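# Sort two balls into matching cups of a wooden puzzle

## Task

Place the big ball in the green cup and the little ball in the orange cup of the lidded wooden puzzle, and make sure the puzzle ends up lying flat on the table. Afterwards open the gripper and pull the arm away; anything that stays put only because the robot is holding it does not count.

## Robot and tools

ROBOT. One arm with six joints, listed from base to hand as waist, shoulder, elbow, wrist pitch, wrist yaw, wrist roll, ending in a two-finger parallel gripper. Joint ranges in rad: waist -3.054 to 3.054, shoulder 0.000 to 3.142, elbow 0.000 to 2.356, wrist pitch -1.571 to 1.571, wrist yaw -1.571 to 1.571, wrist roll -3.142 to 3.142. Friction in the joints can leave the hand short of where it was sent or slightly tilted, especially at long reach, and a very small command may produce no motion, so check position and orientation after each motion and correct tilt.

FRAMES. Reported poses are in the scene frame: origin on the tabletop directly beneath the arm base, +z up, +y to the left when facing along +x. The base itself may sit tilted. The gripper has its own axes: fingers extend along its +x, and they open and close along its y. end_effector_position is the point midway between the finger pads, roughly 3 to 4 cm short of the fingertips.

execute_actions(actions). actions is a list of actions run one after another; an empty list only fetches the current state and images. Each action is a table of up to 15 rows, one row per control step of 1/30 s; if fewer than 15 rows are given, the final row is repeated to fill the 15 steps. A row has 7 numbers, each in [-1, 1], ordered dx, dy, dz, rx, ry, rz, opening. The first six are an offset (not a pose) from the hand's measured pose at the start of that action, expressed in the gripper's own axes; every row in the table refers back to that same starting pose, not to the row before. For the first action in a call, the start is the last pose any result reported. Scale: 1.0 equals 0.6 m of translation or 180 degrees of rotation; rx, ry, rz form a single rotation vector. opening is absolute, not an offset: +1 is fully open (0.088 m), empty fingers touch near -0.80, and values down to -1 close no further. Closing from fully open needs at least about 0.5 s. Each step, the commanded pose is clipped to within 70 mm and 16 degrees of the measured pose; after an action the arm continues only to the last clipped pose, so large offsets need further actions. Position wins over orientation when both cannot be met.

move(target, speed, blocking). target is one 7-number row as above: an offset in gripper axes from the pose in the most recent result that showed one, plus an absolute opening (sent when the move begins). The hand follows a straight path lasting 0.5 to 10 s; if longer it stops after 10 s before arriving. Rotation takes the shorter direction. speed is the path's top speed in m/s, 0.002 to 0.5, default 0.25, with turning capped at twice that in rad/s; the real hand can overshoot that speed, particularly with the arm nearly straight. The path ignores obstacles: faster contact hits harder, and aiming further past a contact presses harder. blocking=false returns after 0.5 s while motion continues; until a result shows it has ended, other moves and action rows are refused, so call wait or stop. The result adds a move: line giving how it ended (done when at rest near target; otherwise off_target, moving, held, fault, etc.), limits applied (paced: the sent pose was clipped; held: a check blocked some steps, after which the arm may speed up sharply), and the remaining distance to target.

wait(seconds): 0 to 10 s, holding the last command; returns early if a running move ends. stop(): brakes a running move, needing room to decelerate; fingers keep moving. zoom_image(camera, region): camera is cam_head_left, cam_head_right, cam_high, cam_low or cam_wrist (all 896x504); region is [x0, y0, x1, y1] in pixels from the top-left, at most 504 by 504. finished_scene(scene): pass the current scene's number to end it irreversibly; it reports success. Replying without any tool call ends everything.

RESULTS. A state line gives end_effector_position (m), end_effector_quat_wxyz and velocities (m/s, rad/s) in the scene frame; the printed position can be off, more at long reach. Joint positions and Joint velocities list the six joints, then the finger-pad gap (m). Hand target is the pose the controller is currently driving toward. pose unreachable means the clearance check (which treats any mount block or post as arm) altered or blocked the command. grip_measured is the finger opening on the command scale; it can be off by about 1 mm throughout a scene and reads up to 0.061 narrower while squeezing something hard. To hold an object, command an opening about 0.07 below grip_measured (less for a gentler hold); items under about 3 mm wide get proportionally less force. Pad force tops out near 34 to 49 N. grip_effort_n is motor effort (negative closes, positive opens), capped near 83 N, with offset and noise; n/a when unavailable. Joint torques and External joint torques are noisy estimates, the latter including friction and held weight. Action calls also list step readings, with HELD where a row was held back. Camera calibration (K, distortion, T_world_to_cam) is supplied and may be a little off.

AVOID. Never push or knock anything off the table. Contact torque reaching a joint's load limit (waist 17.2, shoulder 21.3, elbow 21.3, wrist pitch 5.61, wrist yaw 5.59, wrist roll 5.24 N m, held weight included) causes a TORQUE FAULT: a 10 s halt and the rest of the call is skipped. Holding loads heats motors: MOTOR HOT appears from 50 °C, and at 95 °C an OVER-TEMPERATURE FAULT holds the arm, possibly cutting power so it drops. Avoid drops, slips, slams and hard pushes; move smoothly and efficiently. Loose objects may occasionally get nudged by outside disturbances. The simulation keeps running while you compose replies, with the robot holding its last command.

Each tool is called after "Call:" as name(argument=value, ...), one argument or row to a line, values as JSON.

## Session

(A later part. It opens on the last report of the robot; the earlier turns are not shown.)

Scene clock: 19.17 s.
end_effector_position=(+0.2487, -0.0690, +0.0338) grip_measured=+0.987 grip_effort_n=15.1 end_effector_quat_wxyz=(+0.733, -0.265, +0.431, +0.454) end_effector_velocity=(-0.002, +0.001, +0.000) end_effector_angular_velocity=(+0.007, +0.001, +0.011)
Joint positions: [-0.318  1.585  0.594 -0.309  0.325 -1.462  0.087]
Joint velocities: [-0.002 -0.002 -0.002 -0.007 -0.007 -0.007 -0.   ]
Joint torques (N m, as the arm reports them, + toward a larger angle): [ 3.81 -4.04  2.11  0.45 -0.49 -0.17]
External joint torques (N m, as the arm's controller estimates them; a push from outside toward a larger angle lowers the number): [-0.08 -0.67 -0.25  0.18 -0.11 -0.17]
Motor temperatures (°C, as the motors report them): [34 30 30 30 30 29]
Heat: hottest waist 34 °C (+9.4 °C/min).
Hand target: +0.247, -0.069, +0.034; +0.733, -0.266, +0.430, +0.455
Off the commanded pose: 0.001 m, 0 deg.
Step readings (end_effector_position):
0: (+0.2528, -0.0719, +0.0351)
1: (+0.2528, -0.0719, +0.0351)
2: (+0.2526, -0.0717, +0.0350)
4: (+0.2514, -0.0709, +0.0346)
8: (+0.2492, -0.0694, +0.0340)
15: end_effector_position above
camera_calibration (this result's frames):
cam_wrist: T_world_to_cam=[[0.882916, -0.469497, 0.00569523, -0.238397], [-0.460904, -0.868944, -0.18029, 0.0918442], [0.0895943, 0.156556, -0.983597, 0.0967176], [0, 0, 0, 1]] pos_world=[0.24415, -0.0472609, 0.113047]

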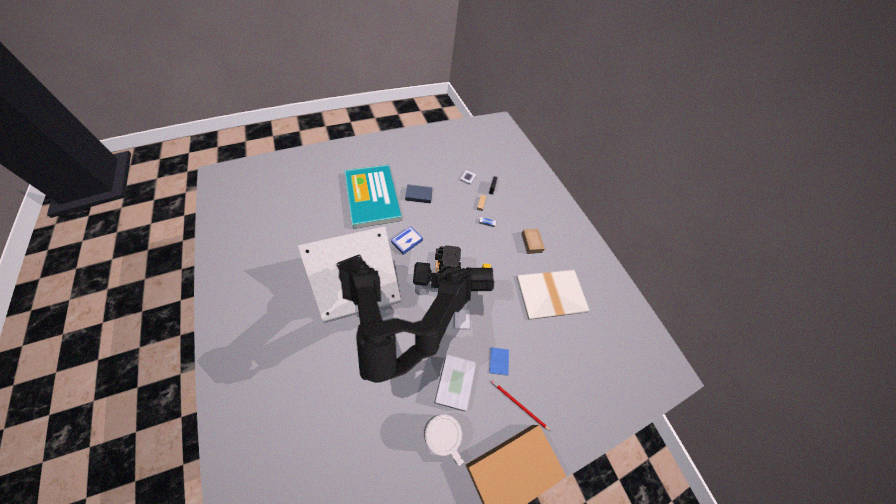

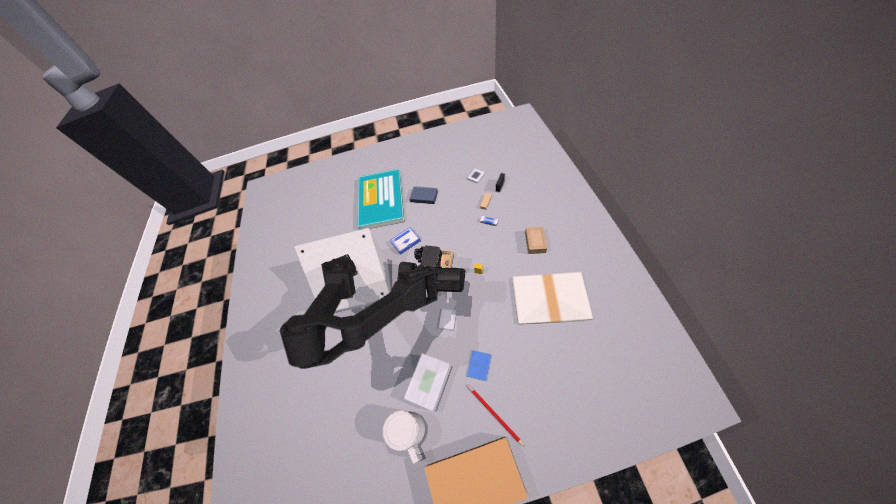

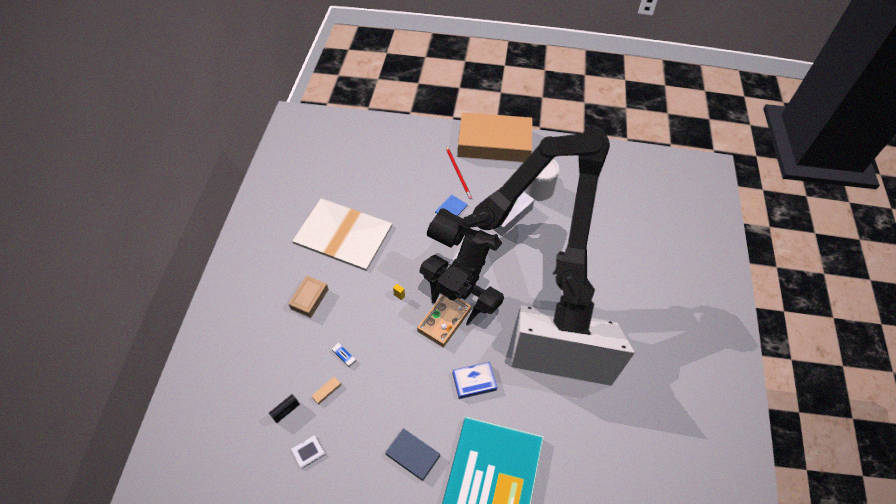

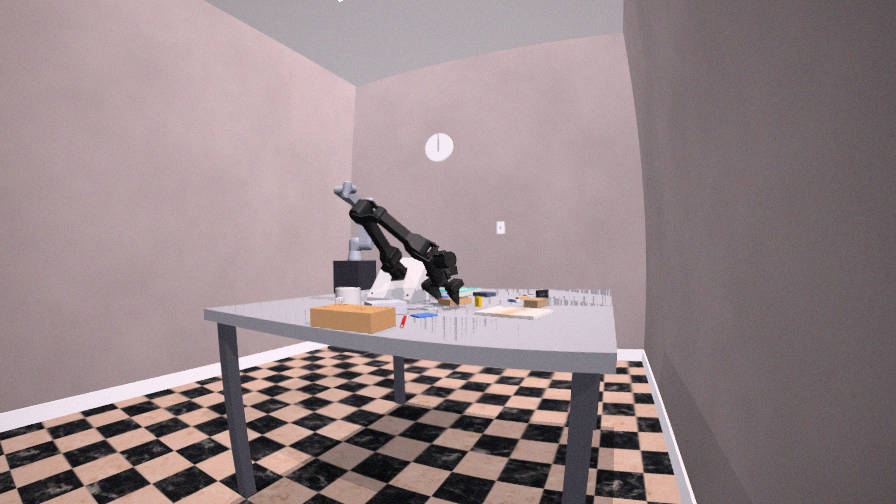

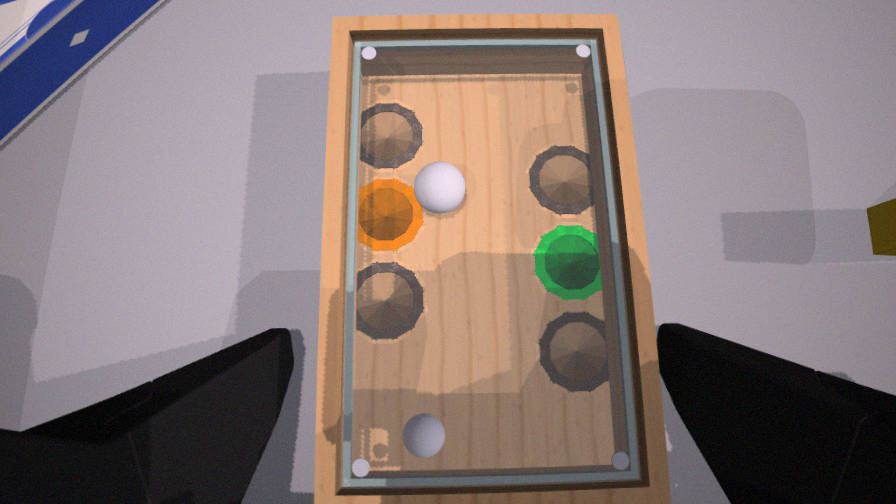

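Call:
execute_actions(
  actions=[
    [[0,0,0,0,0,0,0.96],[0,0,0,0,0,0,0.93],[0,0,0,0,0,0,0.90],[0,0,0,0,0,0,0.87],[0,0,0,0,0,0,0.84],[0,0,0,0,0,0,0.81],[0,0,0,0,0,0,0.78],[0,0,0,0,0,0,0.76],[0,0,0,0,0,0,0.74],[0,0,0,0,0,0,0.72],[0,0,0,0,0,0,0.70],[0,0,0,0,0,0,0.69],[0,0,0,0,0,0,0.68],[0,0,0,0,0,0,0.67],[0,0,0,0,0,0,0.66]],
    [[0,0,0,0,0,0,0.65],[0,0,0,0,0,0,0.64],[0,0,0,0,0,0,0.63],[0,0,0,0,0,0,0.62],[0,0,0,0,0,0,0.61],[0,0,0,0,0,0,0.60],[0,0,0,0,0,0,0.59],[0,0,0,0,0,0,0.58],[0,0,0,0,0,0,0.57],[0,0,0,0,0,0,0.56],[0,0,0,0,0,0,0.55],[0,0,0,0,0,0,0.54],[0,0,0,0,0,0,0.53],[0,0,0,0,0,0,0.52],[0,0,0,0,0,0,0.51]],
  ],
)

Scene clock: 20.63 s.
end_effector_position=(+0.2484, -0.0689, +0.0338) grip_measured=+0.563 grip_effort_n=-83.5 end_effector_quat_wxyz=(+0.733, -0.265, +0.431, +0.455) end_effector_velocity=(-0.004, +0.003, +0.001) end_effector_angular_velocity=(+0.010, +0.006, +0.025)
Joint positions: [-0.318  1.585  0.594 -0.31   0.325 -1.462  0.067]
Joint velocities: [ 0.002 -0.002 -0.002 -0.022 -0.007 -0.007 -0.008]
Joint torques (N m, as the arm reports them, + toward a larger angle): [ 3.97 -3.43  2.5   0.46 -0.42  0.01]
External joint torques (N m, as the arm's controller estimates them; a push from outside toward a larger angle lowers the number): [ 0.07 -0.05  0.15  0.19 -0.04  0.  ]
External joint torques at the end of the 1st action: [ 0.09 -0.05  0.16  0.14 -0.05  0.01]
Motor temperatures (°C, as the motors report them): [34 30 30 30 30 29]
Heat: hottest waist 34 °C (+8.7 °C/min).
Hand target: +0.249, -0.069, +0.034; +0.733, -0.265, +0.431, +0.454
Off the commanded pose: 0.000 m, 0 deg.
Step readings (end_effector_position; steps 1 to 15: 1st action; 16 to 30: 2nd action):
0: (+0.2485, -0.0689, +0.0338)
1: (+0.2485, -0.0689, +0.0338)
2: (+0.2485, -0.0689, +0.0338)
4: (+0.2485, -0.0689, +0.0338)
8: (+0.2485, -0.0689, +0.0338)
15: (+0.2485, -0.0689, +0.0338)
16: (+0.2485, -0.0689, +0.0338)
17: (+0.2485, -0.0689, +0.0338)
19: (+0.2485, -0.0689, +0.0338)
23: (+0.2485, -0.0689, +0.0338)
30: end_effector_position above
camera_calibration (this result's frames):
cam_wrist: T_world_to_cam=[[0.883472, -0.468457, 0.00512181, -0.238121], [-0.459982, -0.869458, -0.180164, 0.0915649], [0.088852, 0.156813, -0.983623, 0.0968737], [0, 0, 0, 1]] pos_world=[0.243884, -0.0471286, 0.113003]

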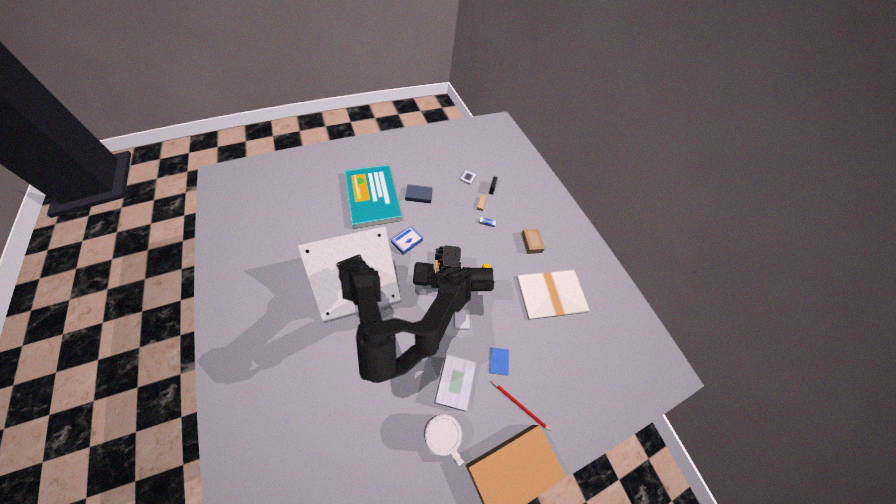

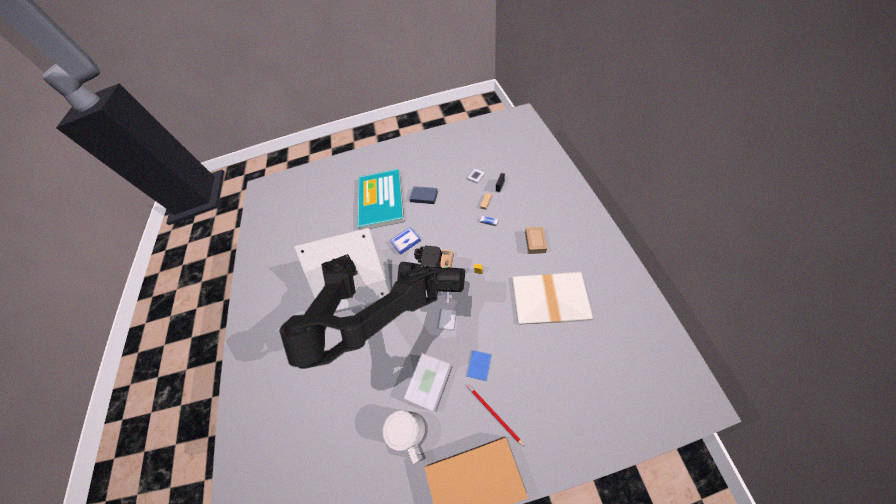

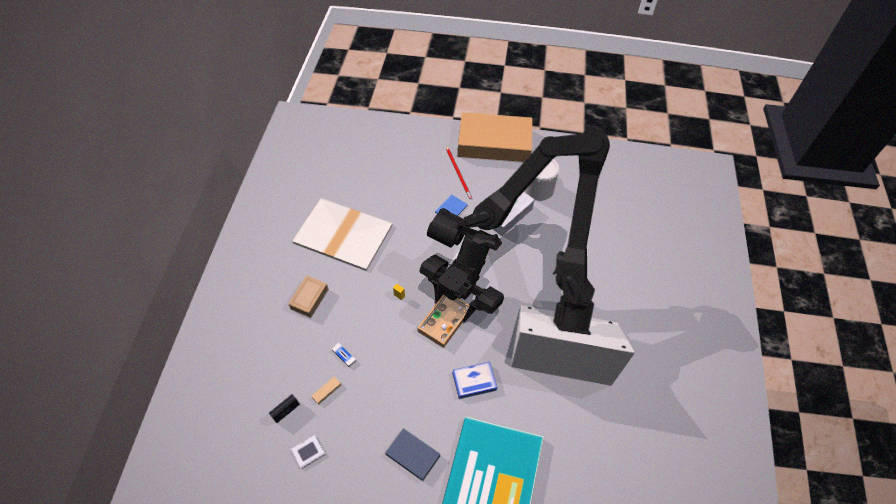

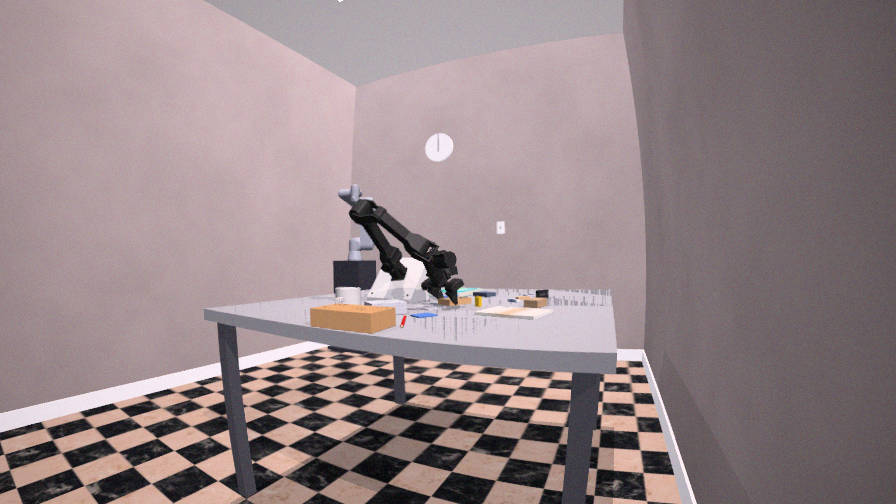

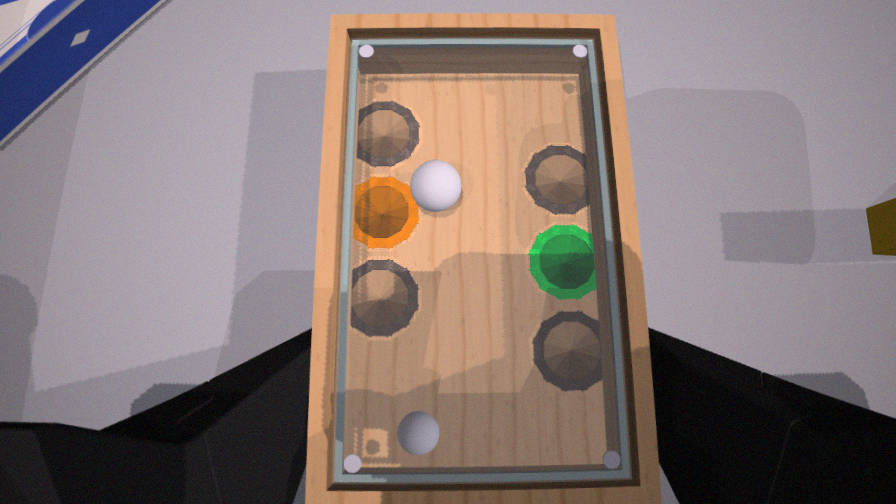

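Call:
move(
  target=[-0.0728, 0.0, 0.0407, 0.0, 0.0, 0.0, 0.49],
  speed=0.05,
)

Scene clock: 23.43 s.
end_effector_position=(+0.2450, -0.0669, +0.0798) grip_measured=+0.562 grip_effort_n=-83.5 end_effector_quat_wxyz=(+0.728, -0.264, +0.433, +0.460) end_effector_velocity=(-0.003, -0.001, +0.000) end_effector_angular_velocity=(-0.008, +0.008, +0.020)
Joint positions: [-0.16   1.49   0.658 -0.541  0.363 -1.297  0.067]
Joint velocities: [ 0.002 -0.002  0.002 -0.022  0.007 -0.007 -0.   ]
Joint torques (N m, as the arm reports them, + toward a larger angle): [ 4.43 -3.92  4.27  0.37 -0.31  0.17]
External joint torques (N m, as the arm's controller estimates them; a push from outside toward a larger angle lowers the number): [ 0.71 -1.04  1.09  0.    0.05  0.17]
Motor temperatures (°C, as the motors report them): [34 30 30 30 30 29]
Heat: hottest waist 34 °C (+7.7 °C/min).
Hand target: +0.248, -0.069, +0.084; +0.733, -0.266, +0.431, +0.454
Off the commanded pose: 0.006 m, 1 deg.
move: done
camera_calibration (this result's frames):
cam_wrist: T_world_to_cam=[[0.888056, -0.459701, -0.00562727, -0.234105], [-0.453366, -0.873657, -0.176583, 0.0978592], [0.0762592, 0.159367, -0.98427, 0.145504], [0, 0, 0, 1]] pos_world=[0.241168, -0.0453114, 0.159178]

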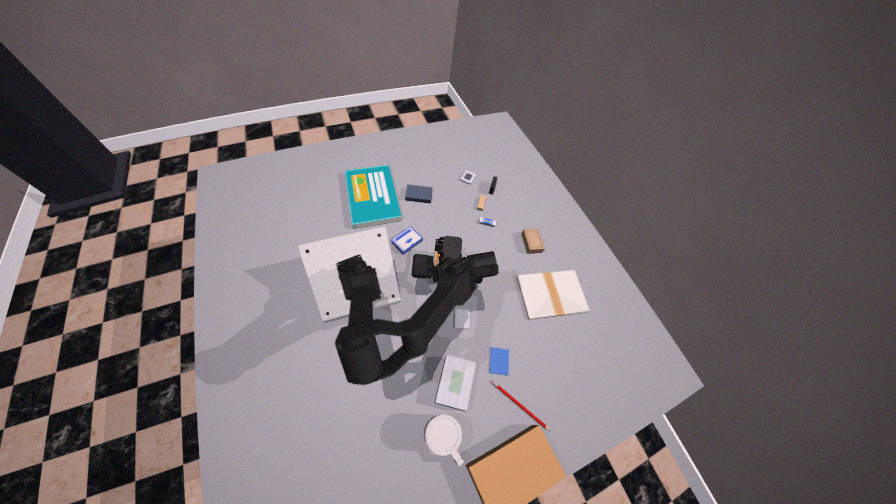

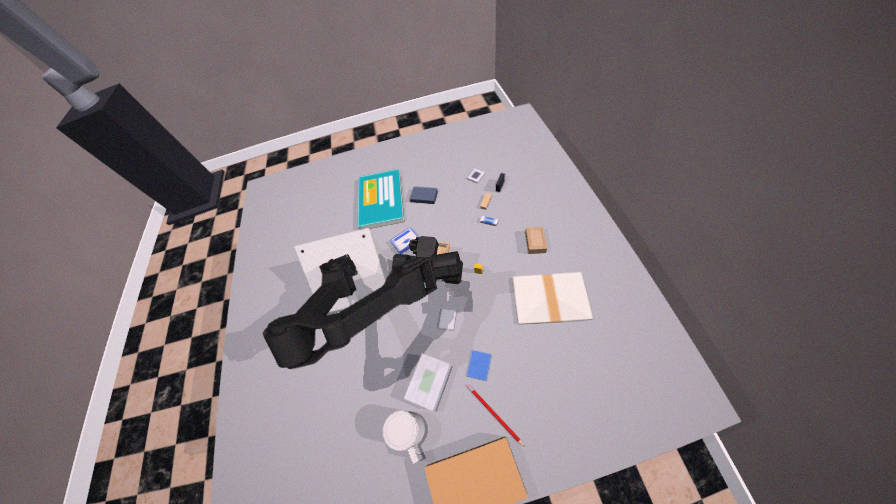

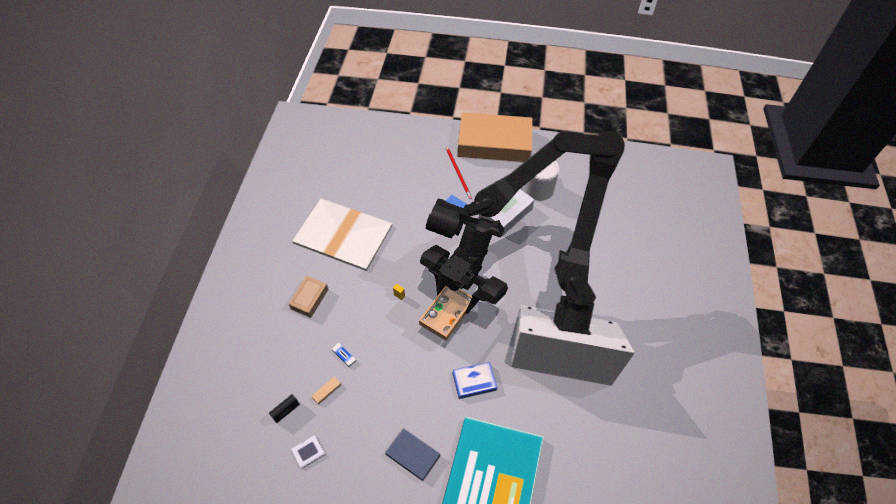

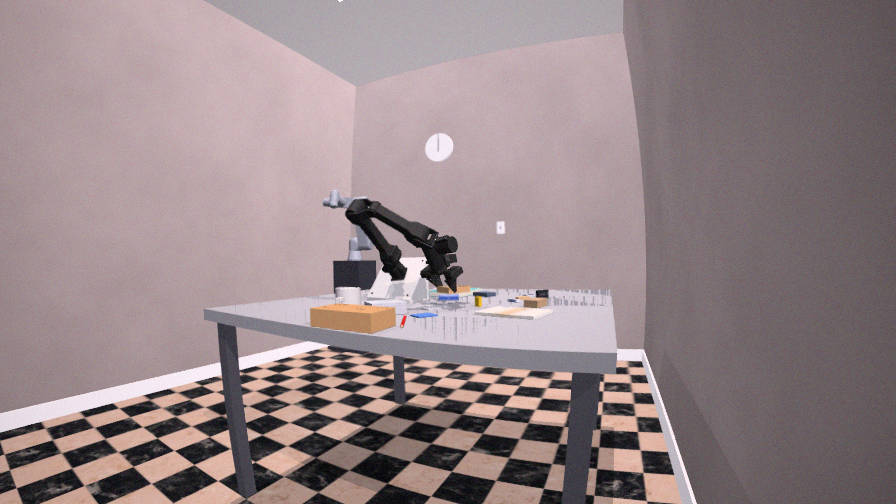

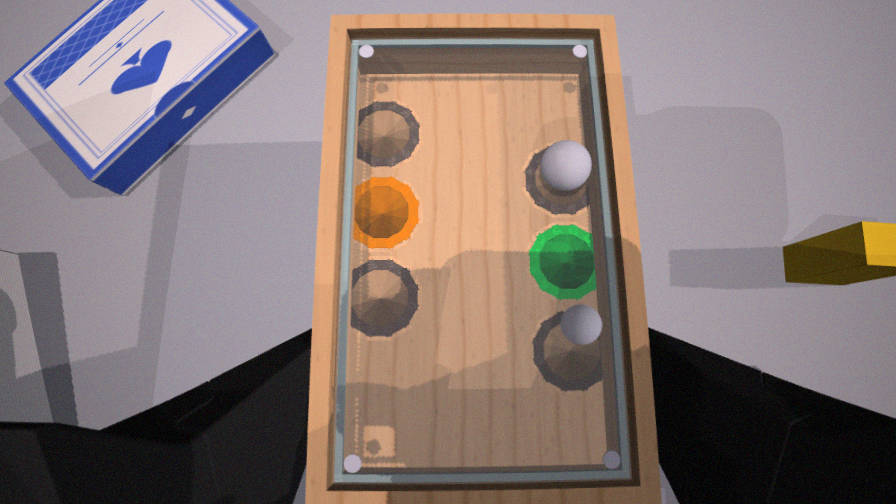

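Call:
wait(
  seconds=0.5,
)

Scene clock: 24.10 s.
end_effector_position=(+0.2449, -0.0669, +0.0802) grip_measured=+0.562 grip_effort_n=-83.5 end_effector_quat_wxyz=(+0.728, -0.264, +0.434, +0.460) end_effector_velocity=(+0.001, +0.000, +0.000) end_effector_angular_velocity=(+0.008, -0.001, -0.013)
Joint positions: [-0.159  1.49   0.659 -0.543  0.363 -1.295  0.067]
Joint velocities: [-0.002 -0.002 -0.002  0.007 -0.007  0.007 -0.   ]
Joint torques (N m, as the arm reports them, + toward a larger angle): [ 4.48 -3.95  4.3   0.38 -0.32  0.17]
External joint torques (N m, as the arm's controller estimates them; a push from outside toward a larger angle lowers the number): [ 0.73 -1.04  1.07 -0.01  0.05  0.17]
Motor temperatures (°C, as the motors report them): [34 30 30 30 30 29]
Heat: hottest waist 34 °C (+7.5 °C/min).
Hand target: +0.248, -0.069, +0.084; +0.733, -0.265, +0.431, +0.454
Off the commanded pose: 0.006 m, 1 deg.
wait: 0.50 s; at rest from the start
camera_calibration (this result's frames):
cam_wrist: T_world_to_cam=[[0.888161, -0.459492, -0.00618064, -0.233968], [-0.453275, -0.873773, -0.176244, 0.0978112], [0.0755822, 0.159334, -0.984327, 0.145985], [0, 0, 0, 1]] pos_world=[0.241103, -0.045302, 0.15949]

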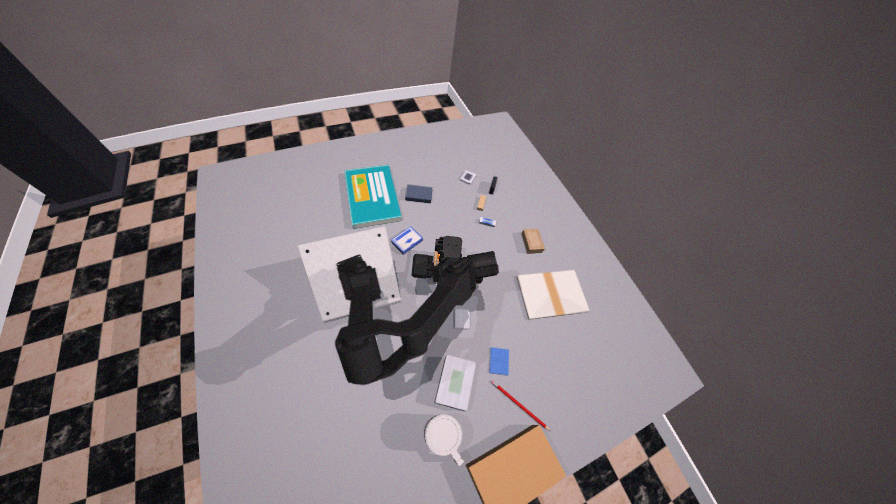

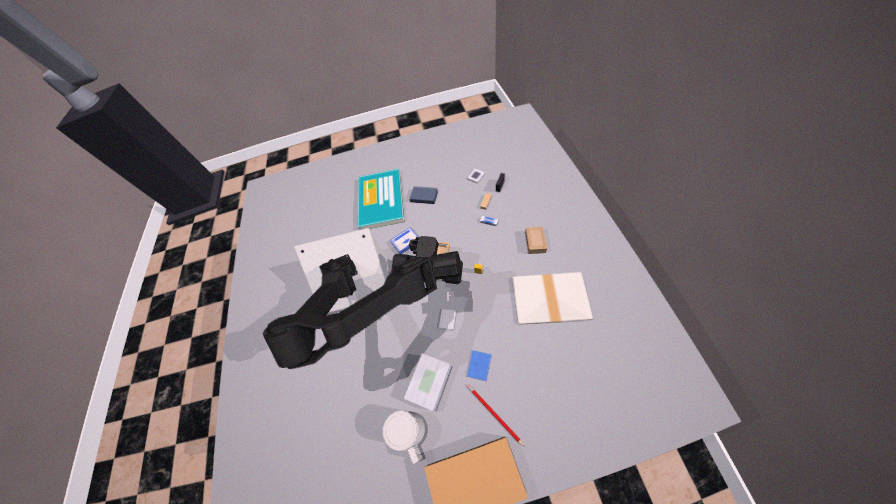

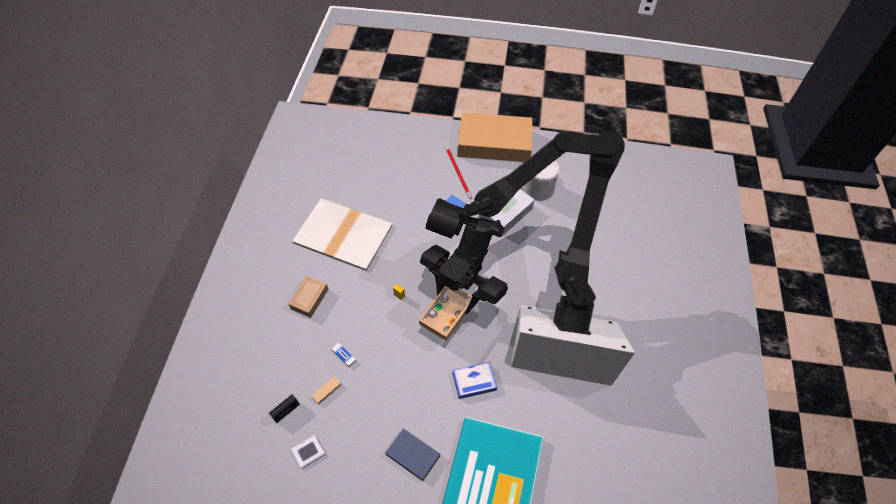

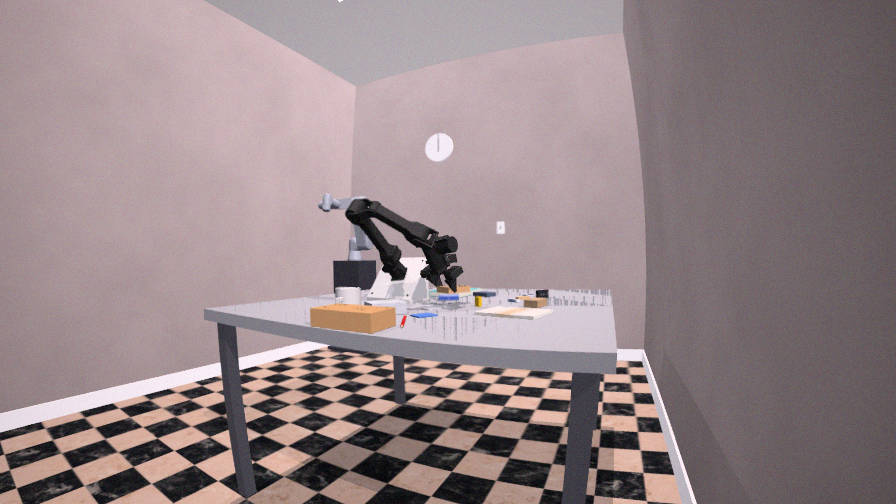

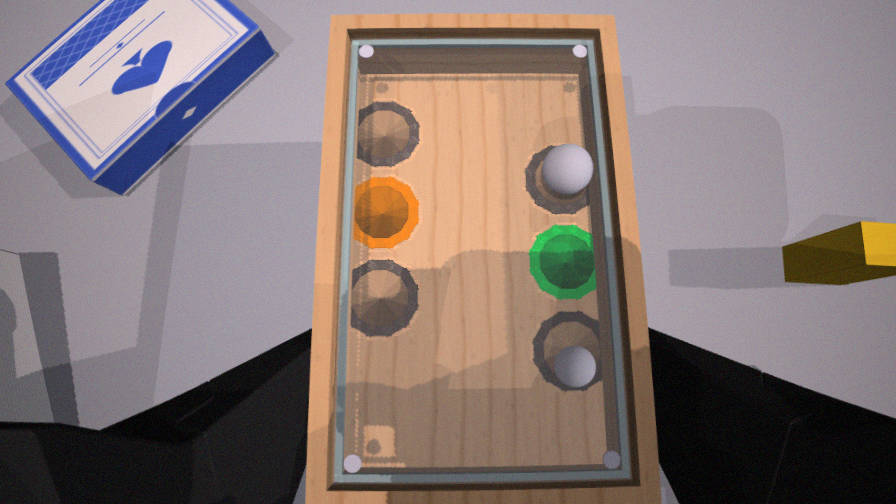

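Call:
move(
  target=[-0.0058, -0.005, 0.0033, -0.01773, -0.00772, -0.03172, 0.49],
  speed=0.08,
)

Scene clock: 29.53 s.
end_effector_position=(+0.2473, -0.0684, +0.0822) grip_measured=+0.562 grip_effort_n=-83.5 end_effector_quat_wxyz=(+0.746, -0.294, +0.403, +0.440) end_effector_velocity=(-0.001, -0.000, +0.001) end_effector_angular_velocity=(-0.004, -0.024, +0.022)
Joint positions: [-0.157  1.426  0.592 -0.444  0.363 -1.373  0.067]
Joint velocities: [-0.002 -0.017 -0.012  0.007 -0.007 -0.037 -0.   ]
Joint torques (N m, as the arm reports them, + toward a larger angle): [ 4.22 -3.72  2.88  0.82 -0.37 -0.15]
External joint torques (N m, as the arm's controller estimates them; a push from outside toward a larger angle lowers the number): [ 0.72 -1.   -0.47  0.33  0.   -0.16]
Motor temperatures (°C, as the motors report them): [34 30 31 30 30 29]
Heat: hottest waist 34 °C (+6.1 °C/min).
Hand target: +0.248, -0.068, +0.084; +0.748, -0.299, +0.398, +0.439
Off the commanded pose: 0.002 m, 1 deg.
move: done
camera_calibration (this result's frames):
cam_wrist: T_world_to_cam=[[0.882233, -0.461612, 0.0926279, -0.24366], [-0.437734, -0.876659, -0.199646, 0.0957618], [0.173362, 0.135588, -0.97548, 0.121496], [0, 0, 0, 1]] pos_world=[0.23582, -0.0449994, 0.160205]

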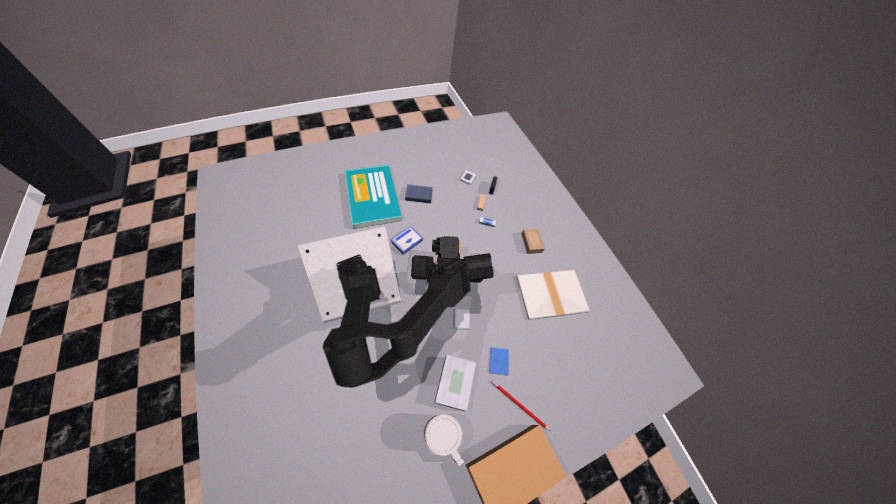

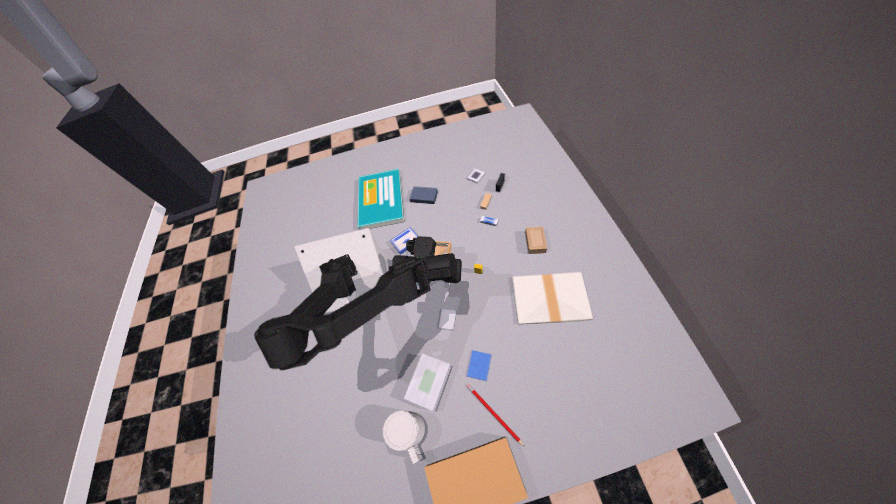

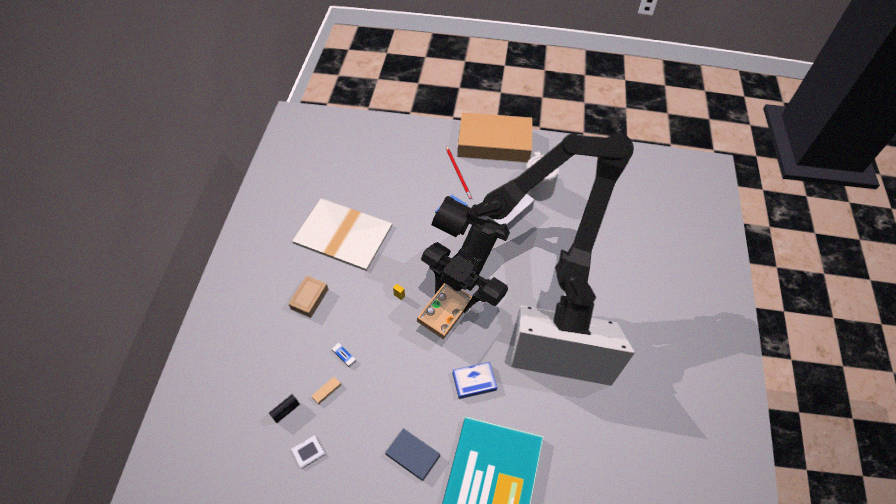

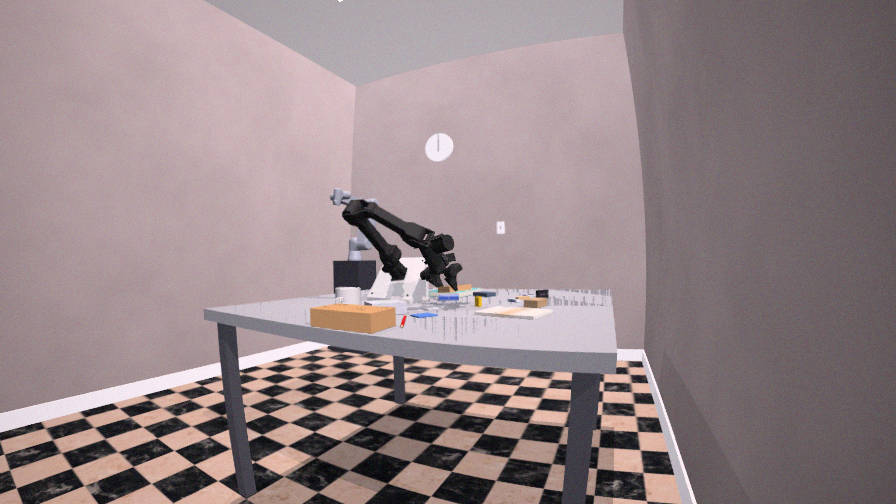

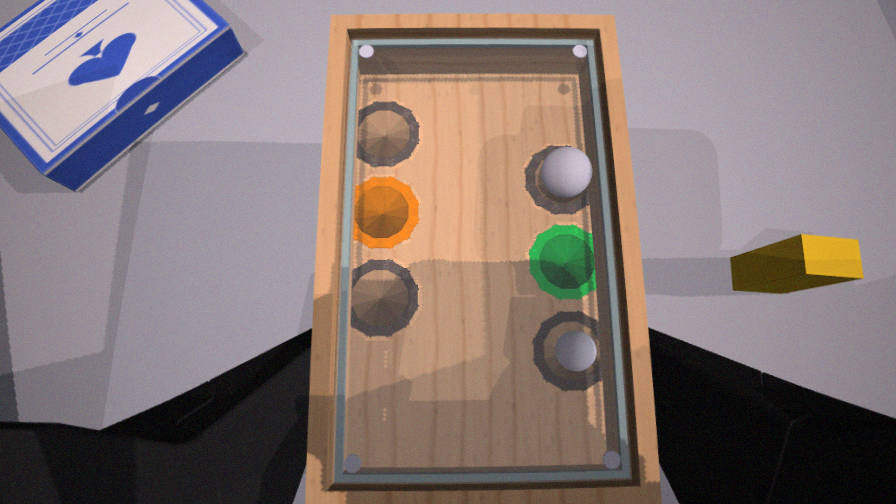

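Call:
move(
  target=[-0.003, 0.0, 0.0016, -0.0163, -0.0050, -0.0291, 0.49],
  speed=0.06,
)

Scene clock: 30.93 s.
end_effector_position=(+0.2470, -0.0688, +0.0825) grip_measured=+0.562 grip_effort_n=-83.5 end_effector_quat_wxyz=(+0.760, -0.323, +0.376, +0.420) end_effector_velocity=(-0.002, +0.001, +0.000) end_effector_angular_velocity=(+0.004, -0.008, +0.001)
Joint positions: [-0.157  1.365  0.518 -0.342  0.363 -1.446  0.067]
Joint velocities: [-0.002 -0.012 -0.012  0.007 -0.007 -0.007 -0.   ]
Joint torques (N m, as the arm reports them, + toward a larger angle): [ 3.85 -3.44  2.96  0.92 -0.41 -0.15]
External joint torques (N m, as the arm's controller estimates them; a push from outside toward a larger angle lowers the number): [ 0.61 -0.98 -0.4   0.36 -0.03 -0.17]
Motor temperatures (°C, as the motors report them): [34 30 31 30 30 29]
Heat: hottest waist 34 °C (+5.8 °C/min).
Hand target: +0.247, -0.068, +0.084; +0.761, -0.328, +0.372, +0.418
Off the commanded pose: 0.002 m, 1 deg.
move: done
camera_calibration (this result's frames):
cam_wrist: T_world_to_cam=[[0.868563, -0.460618, 0.182837, -0.247533], [-0.422445, -0.881053, -0.212805, 0.0923631], [0.259111, 0.107596, -0.959836, 0.0975444], [0, 0, 0, 1]] pos_world=[0.228741, -0.0431368, 0.15854]

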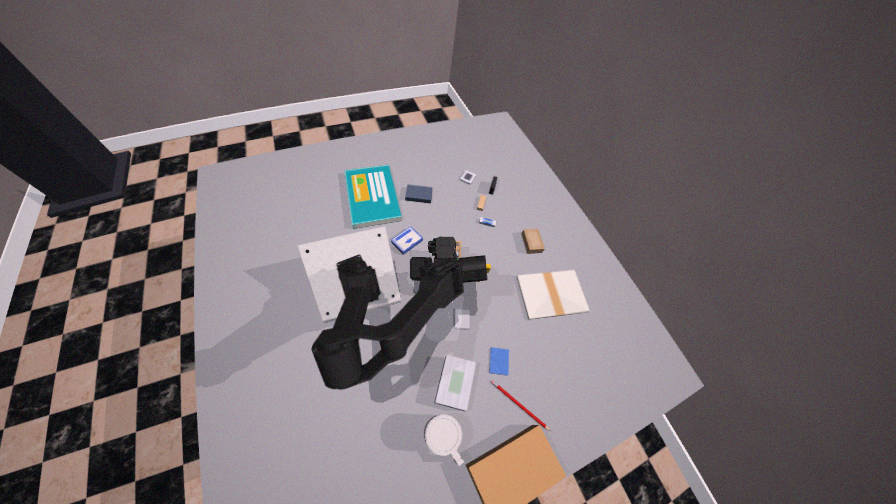

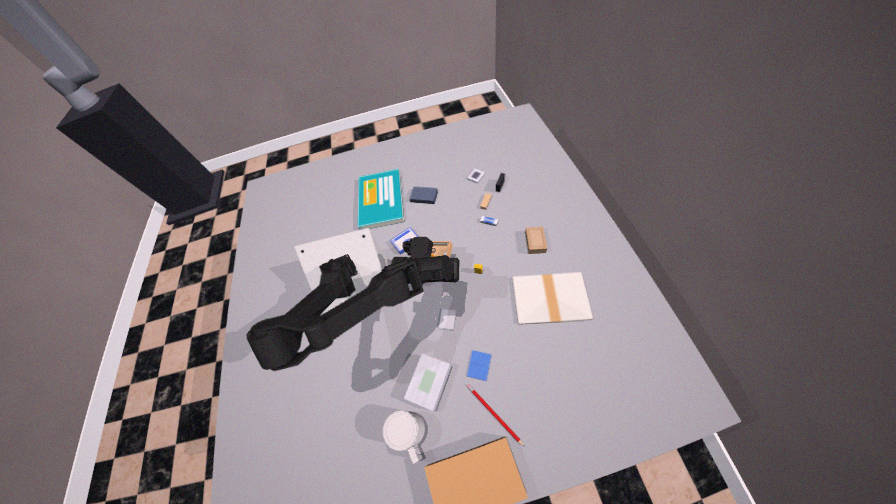

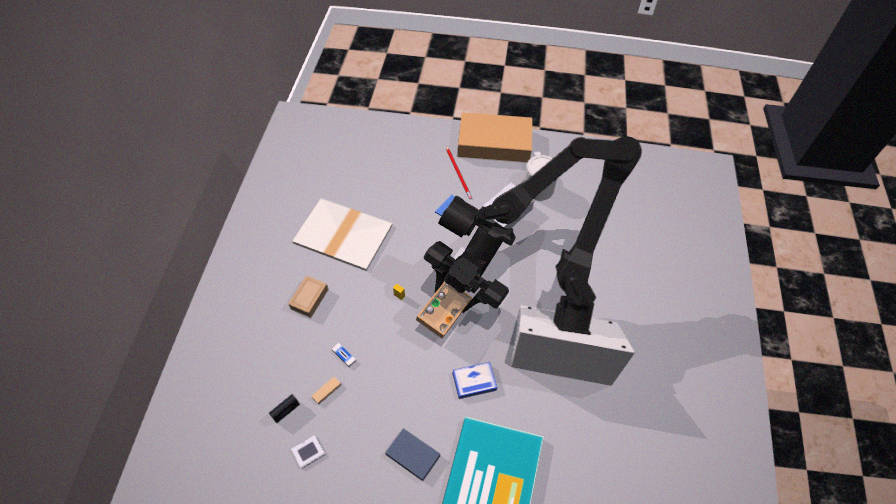

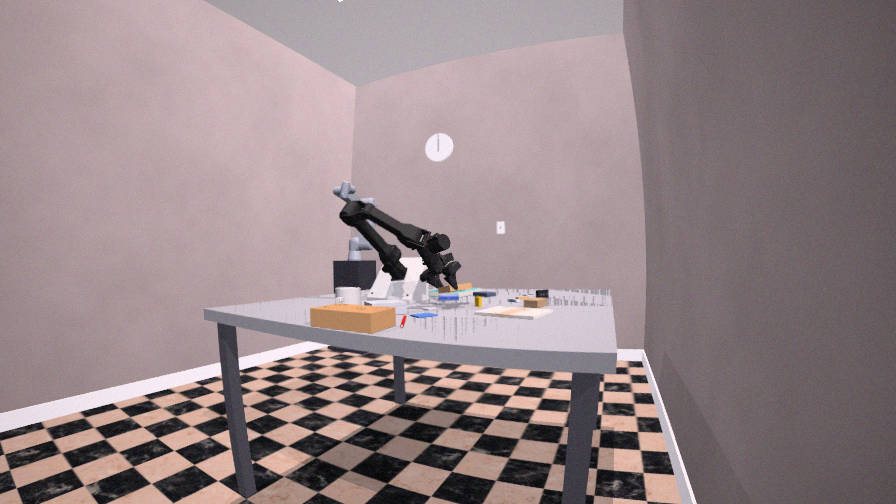

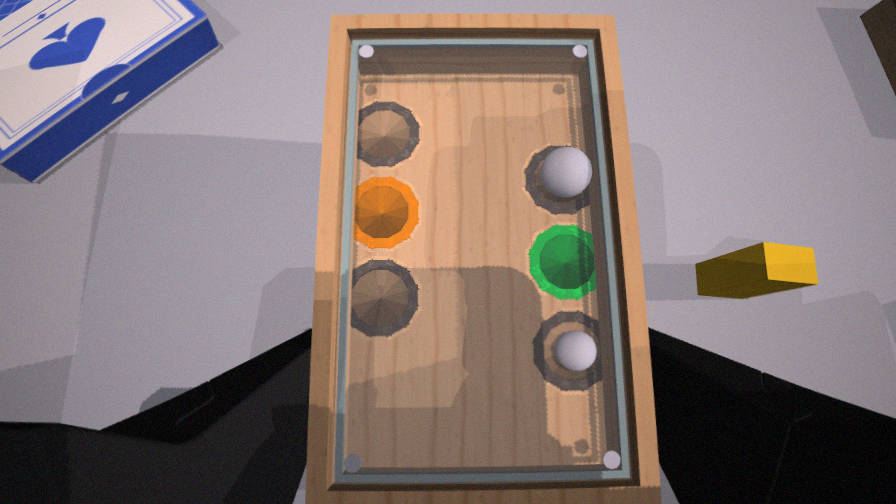

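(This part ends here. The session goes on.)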